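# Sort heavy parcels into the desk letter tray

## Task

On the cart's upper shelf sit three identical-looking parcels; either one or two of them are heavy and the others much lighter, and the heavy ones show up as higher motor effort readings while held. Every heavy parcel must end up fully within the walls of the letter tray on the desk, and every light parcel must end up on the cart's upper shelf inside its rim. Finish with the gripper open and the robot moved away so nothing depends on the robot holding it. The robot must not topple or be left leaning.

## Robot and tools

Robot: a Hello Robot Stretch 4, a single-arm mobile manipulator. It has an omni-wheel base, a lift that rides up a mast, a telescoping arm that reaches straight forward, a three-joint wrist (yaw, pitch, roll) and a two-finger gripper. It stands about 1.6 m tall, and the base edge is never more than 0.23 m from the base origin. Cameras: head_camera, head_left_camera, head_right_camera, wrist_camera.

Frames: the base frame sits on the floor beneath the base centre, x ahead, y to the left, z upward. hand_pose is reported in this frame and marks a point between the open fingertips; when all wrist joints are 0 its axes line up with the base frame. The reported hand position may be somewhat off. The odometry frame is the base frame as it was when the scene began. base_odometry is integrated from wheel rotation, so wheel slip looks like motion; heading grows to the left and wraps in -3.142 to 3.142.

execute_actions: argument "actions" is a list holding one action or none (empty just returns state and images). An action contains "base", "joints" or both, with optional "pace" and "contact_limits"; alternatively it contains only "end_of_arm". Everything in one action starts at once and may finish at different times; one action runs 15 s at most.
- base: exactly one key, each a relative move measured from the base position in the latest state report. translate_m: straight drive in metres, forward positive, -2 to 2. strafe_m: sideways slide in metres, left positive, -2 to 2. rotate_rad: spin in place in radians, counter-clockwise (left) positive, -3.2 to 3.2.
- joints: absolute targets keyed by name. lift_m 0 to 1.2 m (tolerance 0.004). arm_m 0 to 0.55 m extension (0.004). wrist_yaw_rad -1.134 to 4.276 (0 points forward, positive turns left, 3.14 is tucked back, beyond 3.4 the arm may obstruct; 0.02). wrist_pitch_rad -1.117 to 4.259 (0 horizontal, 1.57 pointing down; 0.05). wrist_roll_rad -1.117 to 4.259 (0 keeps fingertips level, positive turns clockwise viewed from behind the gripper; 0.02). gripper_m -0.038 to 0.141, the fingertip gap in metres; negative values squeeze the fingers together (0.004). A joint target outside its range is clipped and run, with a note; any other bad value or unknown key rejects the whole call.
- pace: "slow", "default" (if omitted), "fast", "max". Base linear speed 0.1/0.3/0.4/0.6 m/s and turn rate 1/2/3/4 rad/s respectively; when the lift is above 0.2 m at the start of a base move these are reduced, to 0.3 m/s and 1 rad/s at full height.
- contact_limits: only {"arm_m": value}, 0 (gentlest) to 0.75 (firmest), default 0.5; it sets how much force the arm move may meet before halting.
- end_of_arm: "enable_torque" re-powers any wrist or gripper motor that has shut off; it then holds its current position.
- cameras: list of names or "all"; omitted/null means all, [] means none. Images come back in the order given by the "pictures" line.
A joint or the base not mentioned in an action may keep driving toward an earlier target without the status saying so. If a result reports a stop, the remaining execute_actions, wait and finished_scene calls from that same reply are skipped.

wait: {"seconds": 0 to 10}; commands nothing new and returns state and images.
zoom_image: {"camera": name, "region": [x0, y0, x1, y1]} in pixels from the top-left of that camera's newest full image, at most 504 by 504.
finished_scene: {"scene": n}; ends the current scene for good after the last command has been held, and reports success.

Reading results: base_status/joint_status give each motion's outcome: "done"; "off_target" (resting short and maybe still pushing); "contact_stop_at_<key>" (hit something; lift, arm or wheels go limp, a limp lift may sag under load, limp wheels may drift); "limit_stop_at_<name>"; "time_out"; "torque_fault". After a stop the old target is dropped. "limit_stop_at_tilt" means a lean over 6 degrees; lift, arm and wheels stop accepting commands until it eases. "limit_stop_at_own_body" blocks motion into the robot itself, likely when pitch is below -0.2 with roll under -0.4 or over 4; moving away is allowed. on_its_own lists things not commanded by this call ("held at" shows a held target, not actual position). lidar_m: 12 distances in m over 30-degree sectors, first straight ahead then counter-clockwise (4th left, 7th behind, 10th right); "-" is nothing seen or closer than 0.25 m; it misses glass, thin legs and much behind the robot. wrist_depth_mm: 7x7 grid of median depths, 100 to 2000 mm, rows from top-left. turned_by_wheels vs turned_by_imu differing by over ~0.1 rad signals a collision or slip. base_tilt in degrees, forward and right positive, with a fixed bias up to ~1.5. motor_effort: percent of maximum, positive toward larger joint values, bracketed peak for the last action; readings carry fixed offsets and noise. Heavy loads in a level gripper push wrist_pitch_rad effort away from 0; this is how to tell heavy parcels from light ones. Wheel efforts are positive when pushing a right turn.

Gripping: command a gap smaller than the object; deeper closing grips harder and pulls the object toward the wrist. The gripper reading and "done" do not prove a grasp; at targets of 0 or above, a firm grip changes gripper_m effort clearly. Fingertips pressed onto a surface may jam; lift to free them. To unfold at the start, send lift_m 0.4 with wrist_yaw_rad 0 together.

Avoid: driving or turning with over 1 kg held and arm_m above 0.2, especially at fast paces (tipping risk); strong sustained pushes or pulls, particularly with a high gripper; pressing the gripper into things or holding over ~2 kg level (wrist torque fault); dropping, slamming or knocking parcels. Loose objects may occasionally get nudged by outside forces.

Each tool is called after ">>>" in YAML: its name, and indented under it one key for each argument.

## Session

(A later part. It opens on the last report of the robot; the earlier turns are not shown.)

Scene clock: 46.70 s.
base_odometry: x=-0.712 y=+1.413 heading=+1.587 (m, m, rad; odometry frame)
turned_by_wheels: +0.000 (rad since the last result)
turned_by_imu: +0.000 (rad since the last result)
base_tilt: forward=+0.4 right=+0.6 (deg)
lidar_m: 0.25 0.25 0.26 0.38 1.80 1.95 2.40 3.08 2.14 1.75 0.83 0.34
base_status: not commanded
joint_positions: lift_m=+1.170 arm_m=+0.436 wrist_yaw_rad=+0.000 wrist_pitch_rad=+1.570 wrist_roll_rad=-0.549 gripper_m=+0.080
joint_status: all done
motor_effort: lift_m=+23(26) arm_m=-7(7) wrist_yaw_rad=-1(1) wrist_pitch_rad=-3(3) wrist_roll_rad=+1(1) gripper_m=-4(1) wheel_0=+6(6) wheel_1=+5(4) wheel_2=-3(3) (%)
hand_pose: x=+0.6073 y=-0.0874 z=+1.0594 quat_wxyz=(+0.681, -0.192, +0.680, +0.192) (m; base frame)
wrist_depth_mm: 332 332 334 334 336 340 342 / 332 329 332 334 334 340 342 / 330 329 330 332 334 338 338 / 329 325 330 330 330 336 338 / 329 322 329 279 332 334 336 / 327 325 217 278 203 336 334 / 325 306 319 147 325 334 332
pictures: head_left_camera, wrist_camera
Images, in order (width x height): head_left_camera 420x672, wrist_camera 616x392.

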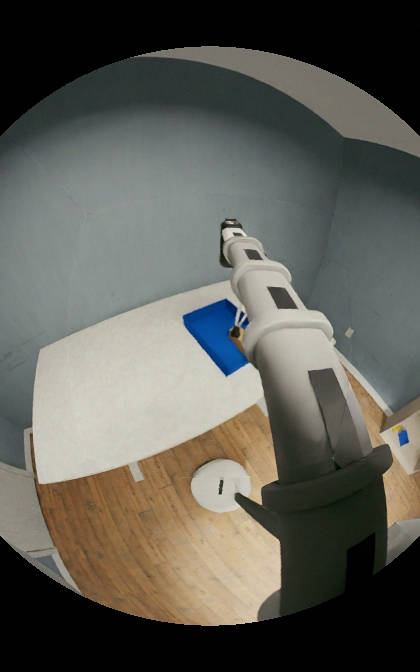

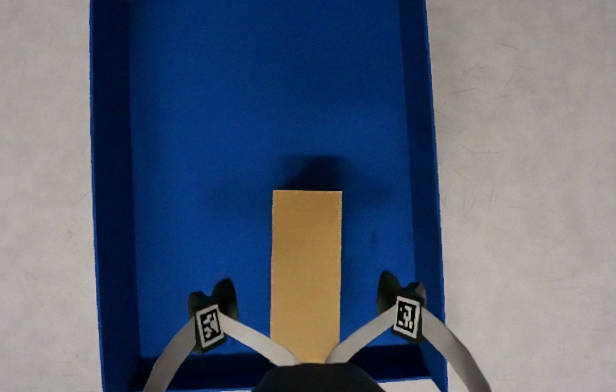

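>>> execute_actions:
  actions:
    - {"base":{"translate_m":-0.3},"joints":{"arm_m":0},"pace":"max"}
  cameras: []

>>> execute_actions:
  actions:
    - {"base":{"rotate_rad":3.107},"joints":{"lift_m":0.5,"wrist_roll_rad":0.92},"pace":"max"}
  cameras: ["head_camera"]

>>> execute_actions:
  actions:
    - {"base":{"translate_m":1.8},"joints":{"lift_m":0.97,"arm_m":0.2},"pace":"max"}
  cameras: ["head_camera","wrist_camera"]

Scene clock: 50.97 s.
base_odometry: x=-0.707 y=+1.113 heading=+1.587 (m, m, rad; odometry frame)
turned_by_wheels: -0.001 (rad since the last result)
turned_by_imu: -0.001 (rad since the last result)
base_tilt: forward=+0.3 right=+0.7 (deg)
lidar_m: 0.51 0.50 0.54 1.69 1.67 1.81 2.12 2.79 2.71 1.77 2.02 0.73
base_status: done
joint_positions: lift_m=+1.170 arm_m=+0.001 wrist_yaw_rad=+0.000 wrist_pitch_rad=+1.570 wrist_roll_rad=-0.550 gripper_m=+0.080
joint_status: all done
motor_effort: lift_m=+23(22) arm_m=-7(7) wrist_yaw_rad=-1(3) wrist_pitch_rad=-3(3) wrist_roll_rad=+0(0) gripper_m=-1(3) wheel_0=-6(13) wheel_1=-4(10) wheel_2=+0(10) (%)
hand_pose: x=+0.1722 y=-0.0874 z=+1.0594 quat_wxyz=(+0.681, -0.192, +0.680, +0.192) (m; base frame)
wrist_depth_mm: 1255 1255 1281 1281 1281 1281 1308 / 1255 1255 1281 1255 1308 1308 1281 / 1255 1255 1255 1281 1281 1281 1281 / 1255 1229 1255 1255 1255 1281 1281 / 1229 1255 1060 1060 1255 1281 1281 / 1229 1255 217 1255 203 1255 1255 / 1229 1229 1205 147 1255 1255 1255
pictures: none
No camera images: the call's "cameras" was empty. Leave "cameras" out to get every camera's image.

Scene clock: 55.10 s.
base_odometry: x=-0.707 y=+1.113 heading=-1.591 (m, m, rad; odometry frame)
turned_by_wheels: +3.106 (rad since the last result)
turned_by_imu: +3.092 (rad since the last result)
base_tilt: forward=+0.3 right=+0.7 (deg)
lidar_m: 2.08 2.79 2.79 1.79 2.02 0.72 0.53 0.50 0.53 1.72 1.65 1.78
base_status: done
joint_positions: lift_m=+0.500 arm_m=+0.001 wrist_yaw_rad=+0.000 wrist_pitch_rad=+1.570 wrist_roll_rad=+0.919 gripper_m=+0.080
joint_status: all done
motor_effort: lift_m=+15(19) arm_m=-7(7) wrist_yaw_rad=-2(1) wrist_pitch_rad=-2(3) wrist_roll_rad=+4(8) gripper_m=-6(5) wheel_0=-6(11) wheel_1=-3(9) wheel_2=-3(8) (%)
hand_pose: x=+0.1724 y=-0.0874 z=+0.3900 quat_wxyz=(+0.634, +0.314, +0.633, -0.314) (m; base frame)
wrist_depth_mm: 603 615 621 621 621 640 634 / 609 609 615 621 621 627 634 / 603 603 609 615 621 621 627 / 603 609 609 609 621 621 621 / 597 603 603 402 402 615 621 / 597 603 216 397 203 404 615 / 597 597 399 147 399 397 615
pictures: head_camera
Images, in order (width x height): head_camera 420x560.

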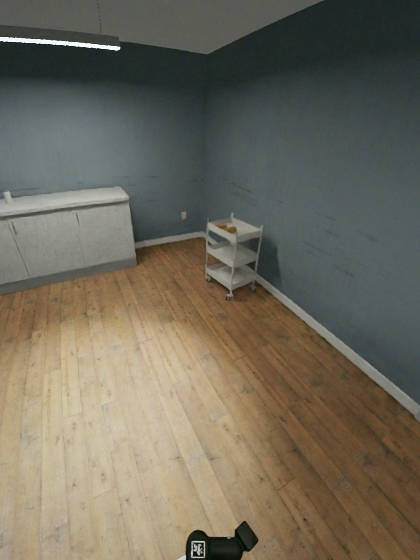

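Scene clock: 60.10 s.
base_odometry: x=-0.742 y=-0.686 heading=-1.590 (m, m, rad; odometry frame)
turned_by_wheels: +0.001 (rad since the last result)
turned_by_imu: +0.009 (rad since the last result)
base_tilt: forward=+0.4 right=+0.6 (deg)
lidar_m: 0.50 1.25 1.25 1.80 2.59 2.70 2.99 2.48 1.19 0.87 0.58 0.38
base_status: done
joint_positions: lift_m=+0.970 arm_m=+0.199 wrist_yaw_rad=+0.000 wrist_pitch_rad=+1.570 wrist_roll_rad=+0.920 gripper_m=+0.080
joint_status: all done
motor_effort: lift_m=+22(25) arm_m=+7(8) wrist_yaw_rad=-1(1) wrist_pitch_rad=-2(3) wrist_roll_rad=+3(3) gripper_m=+0(2) wheel_0=+5(16) wheel_1=+2(12) wheel_2=+3(14) (%)
hand_pose: x=+0.3699 y=-0.0874 z=+0.8594 quat_wxyz=(+0.634, +0.314, +0.633, -0.314) (m; base frame)
wrist_depth_mm: 410 418 373 430 430 1008 991 / 407 368 375 424 427 1078 1118 / 399 384 418 421 424 1098 1098 / 1025 1042 1042 1060 1060 1078 1078 / 1042 1042 1060 1060 1060 1078 1098 / 1042 1042 216 1060 203 1078 1078 / 1042 1042 1060 147 866 683 1098
pictures: head_camera, wrist_camera
Images, in order (width x height): head_camera 420x560, wrist_camera 616x392.

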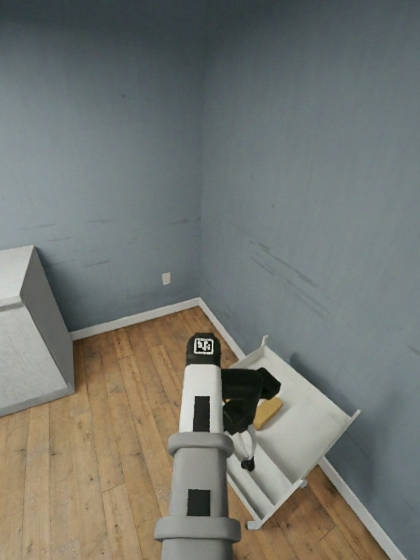

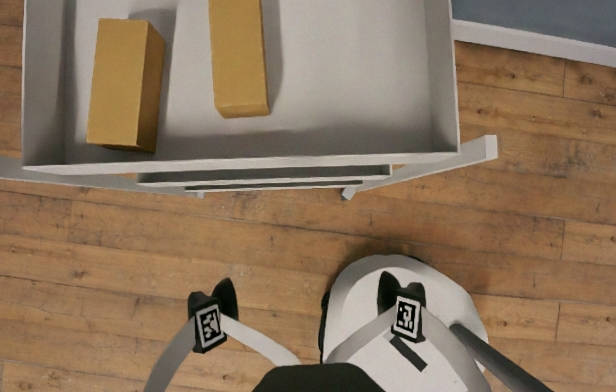

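>>> execute_actions:
  actions:
    - {"base":{"strafe_m":-0.023},"joints":{"lift_m":0.88,"arm_m":0.442,"wrist_roll_rad":1.01},"pace":"fast"}
  cameras: ["wrist_camera"]

Scene clock: 62.00 s.
base_odometry: x=-0.764 y=-0.686 heading=-1.590 (m, m, rad; odometry frame)
turned_by_wheels: +0.000 (rad since the last result)
turned_by_imu: +0.001 (rad since the last result)
base_tilt: forward=+0.4 right=+0.6 (deg)
lidar_m: 0.46 1.26 1.26 1.84 2.60 2.74 2.97 2.44 1.13 0.86 0.65 0.35
base_status: done
joint_positions: lift_m=+0.880 arm_m=+0.441 wrist_yaw_rad=+0.000 wrist_pitch_rad=+1.570 wrist_roll_rad=+1.010 gripper_m=+0.080
joint_status: all done
motor_effort: lift_m=+14(21) arm_m=+7(8) wrist_yaw_rad=-1(0) wrist_pitch_rad=-2(3) wrist_roll_rad=+2(6) gripper_m=-4(4) wheel_0=+4(12) wheel_1=-3(9) wheel_2=+0(3) (%)
hand_pose: x=+0.6120 y=-0.0874 z=+0.7701 quat_wxyz=(+0.619, +0.342, +0.619, -0.342) (m; base frame)
wrist_depth_mm: 931 904 336 336 340 340 343 / 960 976 332 336 338 340 342 / 960 960 330 334 319 338 342 / 976 976 330 281 332 285 340 / 960 960 329 279 332 334 338 / 946 960 217 278 204 332 330 / 946 960 270 147 809 768 778
pictures: wrist_camera
Images, in order (width x height): wrist_camera 616x392.

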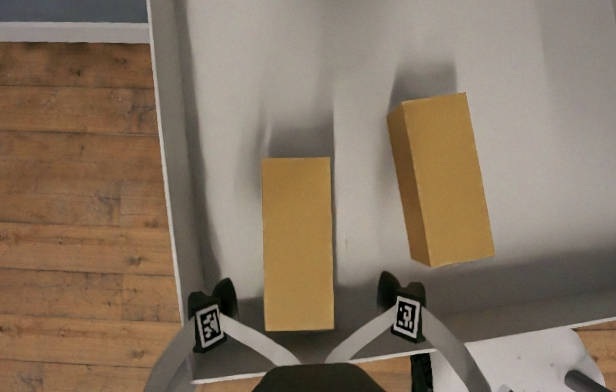

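>>> execute_actions:
  actions:
    - {"base":{"strafe_m":-0.018},"joints":{"lift_m":0.8,"arm_m":0.459}}
  cameras: ["wrist_camera"]

>>> execute_actions:
  actions:
    - {"joints":{"gripper_m":0.01}}
  cameras: []

>>> execute_actions:
  actions:
    - {"joints":{"lift_m":0.825}}
  cameras: ["wrist_camera"]

Scene clock: 63.87 s.
base_odometry: x=-0.782 y=-0.686 heading=-1.589 (m, m, rad; odometry frame)
turned_by_wheels: +0.000 (rad since the last result)
turned_by_imu: +0.001 (rad since the last result)
base_tilt: forward=+0.4 right=+0.7 (deg)
lidar_m: 0.45 1.25 1.27 1.84 2.62 2.75 2.96 2.46 1.14 0.84 0.66 0.36
base_status: done
joint_positions: lift_m=+0.800 arm_m=+0.458 wrist_yaw_rad=+0.000 wrist_pitch_rad=+1.570 wrist_roll_rad=+1.010 gripper_m=+0.080
joint_status: all done
motor_effort: lift_m=+13(13) arm_m=+6(6) wrist_yaw_rad=-2(1) wrist_pitch_rad=-2(2) wrist_roll_rad=+3(3) gripper_m=-2(1) wheel_0=+4(11) wheel_1=-2(11) wheel_2=+0(1) (%)
hand_pose: x=+0.6289 y=-0.0874 z=+0.6901 quat_wxyz=(+0.619, +0.342, +0.619, -0.342) (m; base frame)
wrist_depth_mm: 878 242 254 256 258 259 262 / 891 234 253 255 257 258 260 / 891 242 252 254 255 206 259 / 891 231 251 201 254 204 205 / 878 241 250 200 253 204 204 / 891 231 217 199 203 210 204 / 866 878 247 147 252 253 254
pictures: wrist_camera
Images, in order (width x height): wrist_camera 616x392.

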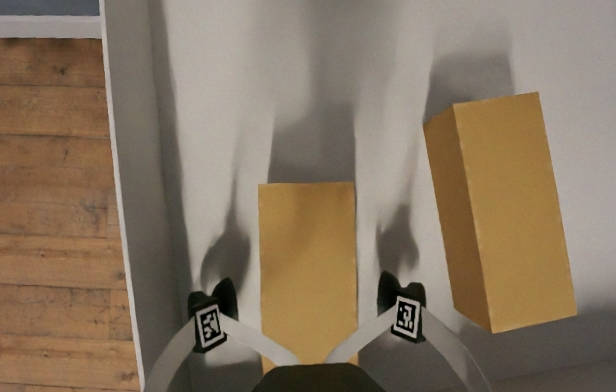

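Scene clock: 65.37 s.
base_odometry: x=-0.782 y=-0.686 heading=-1.589 (m, m, rad; odometry frame)
turned_by_wheels: +0.000 (rad since the last result)
turned_by_imu: +0.000 (rad since the last result)
base_tilt: forward=+0.3 right=+0.7 (deg)
lidar_m: 0.44 1.29 1.26 1.84 2.61 2.75 2.97 2.45 1.14 0.83 0.65 0.35
base_status: not commanded
joint_positions: lift_m=+0.800 arm_m=+0.458 wrist_yaw_rad=+0.000 wrist_pitch_rad=+1.570 wrist_roll_rad=+1.010 gripper_m=+0.011
joint_status: all done
motor_effort: lift_m=+13(14) arm_m=+7(7) wrist_yaw_rad=-2(1) wrist_pitch_rad=-2(2) wrist_roll_rad=+3(3) gripper_m=-26(23) wheel_0=+4(4) wheel_1=-2(2) wheel_2=+0(0) (%)
hand_pose: x=+0.6289 y=-0.0874 z=+0.6901 quat_wxyz=(+0.619, +0.342, +0.619, -0.342) (m; base frame)
wrist_depth_mm: 866 242 254 256 258 259 262 / 904 234 253 255 257 258 259 / 891 243 252 254 255 205 259 / 891 231 251 189 254 204 205 / 891 241 249 188 253 204 204 / 878 231 206 186 190 208 204 / 878 213 247 186 251 252 255
pictures: none
No camera images: the call's "cameras" was empty. Leave "cameras" out to get every camera's image.

Scene clock: 66.23 s.
base_odometry: x=-0.782 y=-0.686 heading=-1.589 (m, m, rad; odometry frame)
turned_by_wheels: +0.000 (rad since the last result)
turned_by_imu: +0.000 (rad since the last result)
base_tilt: forward=+0.3 right=+0.7 (deg)
lidar_m: 0.44 1.29 1.29 1.82 2.61 2.75 2.96 2.47 1.14 0.86 0.68 0.35
base_status: not commanded
joint_positions: lift_m=+0.825 arm_m=+0.458 wrist_yaw_rad=+0.000 wrist_pitch_rad=+1.570 wrist_roll_rad=+1.010 gripper_m=+0.011
joint_status: all done
motor_effort: lift_m=+23(24) arm_m=+7(7) wrist_yaw_rad=-2(1) wrist_pitch_rad=-2(2) wrist_roll_rad=+3(3) gripper_m=-21(22) wheel_0=+4(4) wheel_1=-2(2) wheel_2=+0(0) (%)
hand_pose: x=+0.6289 y=-0.0874 z=+0.7143 quat_wxyz=(+0.619, +0.342, +0.619, -0.342) (m; base frame)
wrist_depth_mm: 878 277 278 281 283 285 286 / 917 276 277 279 282 282 285 / 904 272 276 278 279 229 285 / 917 931 274 189 277 229 282 / 904 904 273 188 278 227 281 / 904 904 206 187 190 228 281 / 904 891 260 186 273 265 273
pictures: wrist_camera
Images, in order (width x height): wrist_camera 616x392.

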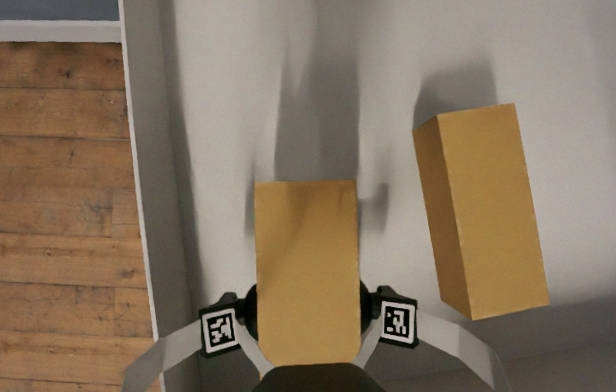

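>>> wait:
  seconds: 0.2

>>> execute_actions:
  actions:
    - {"joints":{"lift_m":0.8}}
  cameras: []

Scene clock: 66.70 s.
base_odometry: x=-0.782 y=-0.686 heading=-1.589 (m, m, rad; odometry frame)
turned_by_wheels: +0.000 (rad since the last result)
turned_by_imu: +0.000 (rad since the last result)
base_tilt: forward=+0.3 right=+0.7 (deg)
lidar_m: 0.45 1.29 1.29 1.83 2.62 2.76 2.97 2.47 1.12 0.83 0.65 0.33
base_status: not commanded
joint_positions: lift_m=+0.825 arm_m=+0.458 wrist_yaw_rad=+0.000 wrist_pitch_rad=+1.570 wrist_roll_rad=+1.010 gripper_m=+0.011
joint_status: all done
motor_effort: lift_m=+23(24) arm_m=+7(7) wrist_yaw_rad=-1(1) wrist_pitch_rad=-2(2) wrist_roll_rad=+3(3) gripper_m=-22(22) wheel_0=+4(4) wheel_1=-2(2) wheel_2=+0(0) (%)
hand_pose: x=+0.6289 y=-0.0874 z=+0.7143 quat_wxyz=(+0.619, +0.342, +0.619, -0.342) (m; base frame)
wrist_depth_mm: 891 278 278 279 282 285 286 / 904 276 278 278 281 283 286 / 917 272 277 278 279 229 283 / 917 917 274 189 278 228 282 / 904 904 273 187 277 229 281 / 891 904 206 187 190 228 279 / 891 917 262 186 274 266 273
wait: 0.20 s; at rest from the start
pictures: head_camera, head_left_camera, head_right_camera, wrist_camera
Images, in order (width x height): head_camera 420x560, head_left_camera 420x672, head_right_camera 420x672, wrist_camera 616x392.

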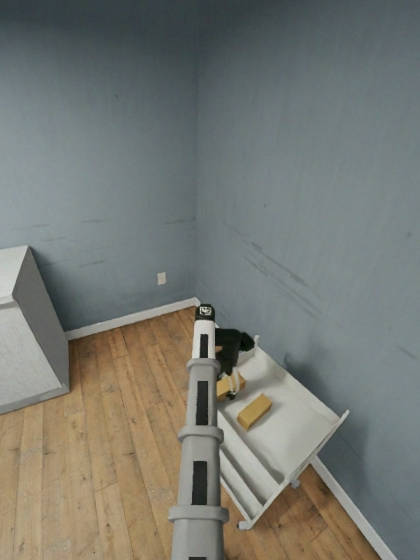

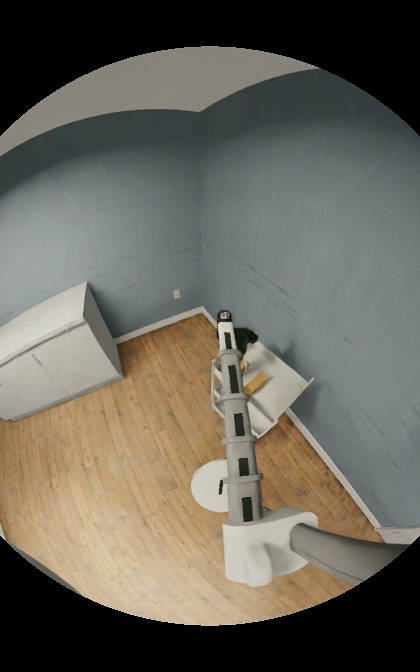

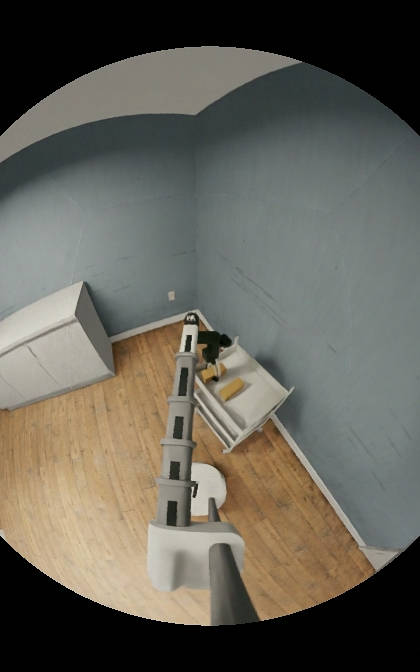

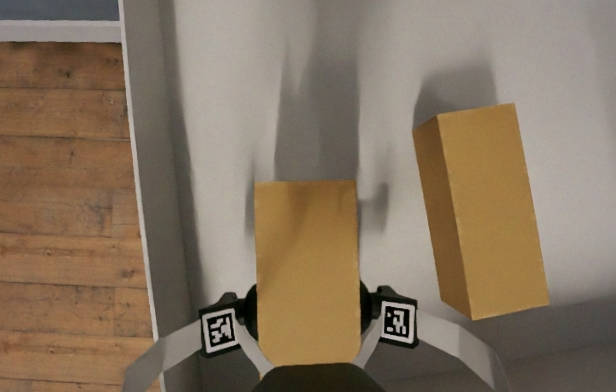

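Scene clock: 67.57 s.
base_odometry: x=-0.782 y=-0.686 heading=-1.589 (m, m, rad; odometry frame)
turned_by_wheels: +0.000 (rad since the last result)
turned_by_imu: +0.000 (rad since the last result)
base_tilt: forward=+0.4 right=+0.7 (deg)
lidar_m: 0.45 1.28 1.27 1.84 2.61 2.75 2.95 2.47 1.13 0.84 0.68 0.35
base_status: not commanded
joint_positions: lift_m=+0.800 arm_m=+0.458 wrist_yaw_rad=+0.000 wrist_pitch_rad=+1.570 wrist_roll_rad=+1.010 gripper_m=+0.011
joint_status: all done
motor_effort: lift_m=+14(22) arm_m=+6(7) wrist_yaw_rad=-2(2) wrist_pitch_rad=-2(2) wrist_roll_rad=+3(4) gripper_m=-22(21) wheel_0=+4(4) wheel_1=-2(2) wheel_2=+0(0) (%)
hand_pose: x=+0.6289 y=-0.0874 z=+0.6901 quat_wxyz=(+0.619, +0.342, +0.619, -0.342) (m; base frame)
wrist_depth_mm: 878 242 255 256 258 259 262 / 891 234 253 255 256 258 260 / 891 243 252 254 255 205 259 / 891 232 251 189 254 204 206 / 891 241 250 187 253 203 204 / 866 231 206 187 190 208 203 / 878 213 248 186 251 252 254
pictures: none
No camera images: the call's "cameras" was empty. Leave "cameras" out to get every camera's image.

Light. Release and clear.

>>> execute_actions:
  actions:
    - {"joints":{"gripper_m":0.078}}
  cameras: []

>>> execute_actions:
  actions:
    - {"joints":{"lift_m":0.9},"pace":"fast"}
  cameras: []

>>> execute_actions:
  actions:
    - {"base":{"translate_m":-0.2},"joints":{"lift_m":0.97,"arm_m":0.1},"pace":"max"}
  cameras: ["head_camera"]

>>> finished_scene:
  scene: 1

Scene clock: 69.50 s.
base_odometry: x=-0.782 y=-0.686 heading=-1.589 (m, m, rad; odometry frame)
turned_by_wheels: +0.000 (rad since the last result)
turned_by_imu: +0.001 (rad since the last result)
base_tilt: forward=+0.4 right=+0.7 (deg)
lidar_m: 0.43 1.27 1.27 1.80 2.63 2.75 2.98 2.48 1.13 0.83 0.68 0.35
base_status: not commanded
joint_positions: lift_m=+0.800 arm_m=+0.458 wrist_yaw_rad=+0.000 wrist_pitch_rad=+1.570 wrist_roll_rad=+1.010 gripper_m=+0.078
joint_status: all done
motor_effort: lift_m=+14(14) arm_m=+7(7) wrist_yaw_rad=-2(1) wrist_pitch_rad=-2(2) wrist_roll_rad=+3(3) gripper_m=-1(22) wheel_0=+4(4) wheel_1=-2(2) wheel_2=+0(0) (%)
hand_pose: x=+0.6289 y=-0.0874 z=+0.6901 quat_wxyz=(+0.619, +0.342, +0.619, -0.342) (m; base frame)
wrist_depth_mm: 878 241 254 255 258 260 262 / 904 233 254 254 256 258 259 / 904 243 252 254 255 205 259 / 891 232 251 202 254 204 206 / 878 241 250 200 253 204 204 / 878 230 218 199 202 210 203 / 866 878 248 147 251 252 254
pictures: none
No camera images: the call's "cameras" was empty. Leave "cameras" out to get every camera's image.

Scene clock: 70.67 s.
base_odometry: x=-0.782 y=-0.686 heading=-1.589 (m, m, rad; odometry frame)
turned_by_wheels: +0.000 (rad since the last result)
turned_by_imu: +0.000 (rad since the last result)
base_tilt: forward=+0.3 right=+0.7 (deg)
lidar_m: 0.45 1.29 1.27 1.84 2.63 2.75 2.97 2.47 1.12 0.85 0.68 0.33
base_status: not commanded
joint_positions: lift_m=+0.900 arm_m=+0.458 wrist_yaw_rad=+0.000 wrist_pitch_rad=+1.570 wrist_roll_rad=+1.010 gripper_m=+0.078
joint_status: all done
motor_effort: lift_m=+23(26) arm_m=+7(7) wrist_yaw_rad=-2(2) wrist_pitch_rad=-2(2) wrist_roll_rad=+4(4) gripper_m=+0(1) wheel_0=+4(4) wheel_1=-2(2) wheel_2=+0(0) (%)
hand_pose: x=+0.6289 y=-0.0874 z=+0.7894 quat_wxyz=(+0.619, +0.342, +0.619, -0.342) (m; base frame)
wrist_depth_mm: 878 878 353 355 359 362 364 / 991 1008 351 355 355 359 362 / 991 1008 351 353 355 359 359 / 976 991 349 349 351 355 357 / 976 976 347 298 351 303 357 / 960 976 217 297 202 353 355 / 960 976 315 147 312 307 798
pictures: none
No camera images: the call's "cameras" was empty. Leave "cameras" out to get every camera's image.

Scene clock: 72.53 s.
base_odometry: x=-0.779 y=-0.486 heading=-1.590 (m, m, rad; odometry frame)
turned_by_wheels: +0.000 (rad since the last result)
turned_by_imu: -0.001 (rad since the last result)
base_tilt: forward=+0.4 right=+0.7 (deg)
lidar_m: 0.58 1.40 1.46 2.10 2.52 2.65 2.79 1.92 1.26 0.94 0.90 0.53
base_status: done
joint_positions: lift_m=+0.970 arm_m=+0.101 wrist_yaw_rad=+0.000 wrist_pitch_rad=+1.570 wrist_roll_rad=+1.010 gripper_m=+0.078
joint_status: all done
motor_effort: lift_m=+22(26) arm_m=-7(9) wrist_yaw_rad=-1(2) wrist_pitch_rad=-3(1) wrist_roll_rad=+3(4) gripper_m=-5(4) wheel_0=-4(14) wheel_1=-2(8) wheel_2=+0(16) (%)
hand_pose: x=+0.2722 y=-0.0874 z=+0.8594 quat_wxyz=(+0.619, +0.342, +0.619, -0.342) (m; base frame)
wrist_depth_mm: 418 384 891 1098 1098 1098 1098 / 676 676 683 1078 1078 1098 1098 / 768 931 991 1078 1098 1098 1098 / 1042 1078 1060 1078 1078 1098 1078 / 1025 1060 1042 1060 866 1078 1078 / 1042 1042 217 854 202 1078 1098 / 1060 1042 1042 147 854 530 1078
pictures: head_camera
Images, in order (width x height): head_camera 420x560.

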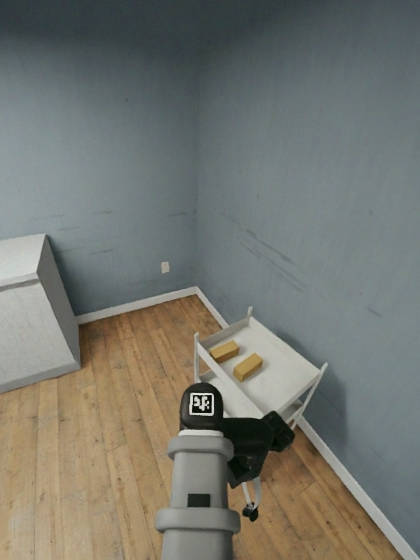

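The scene is finished: the task was done.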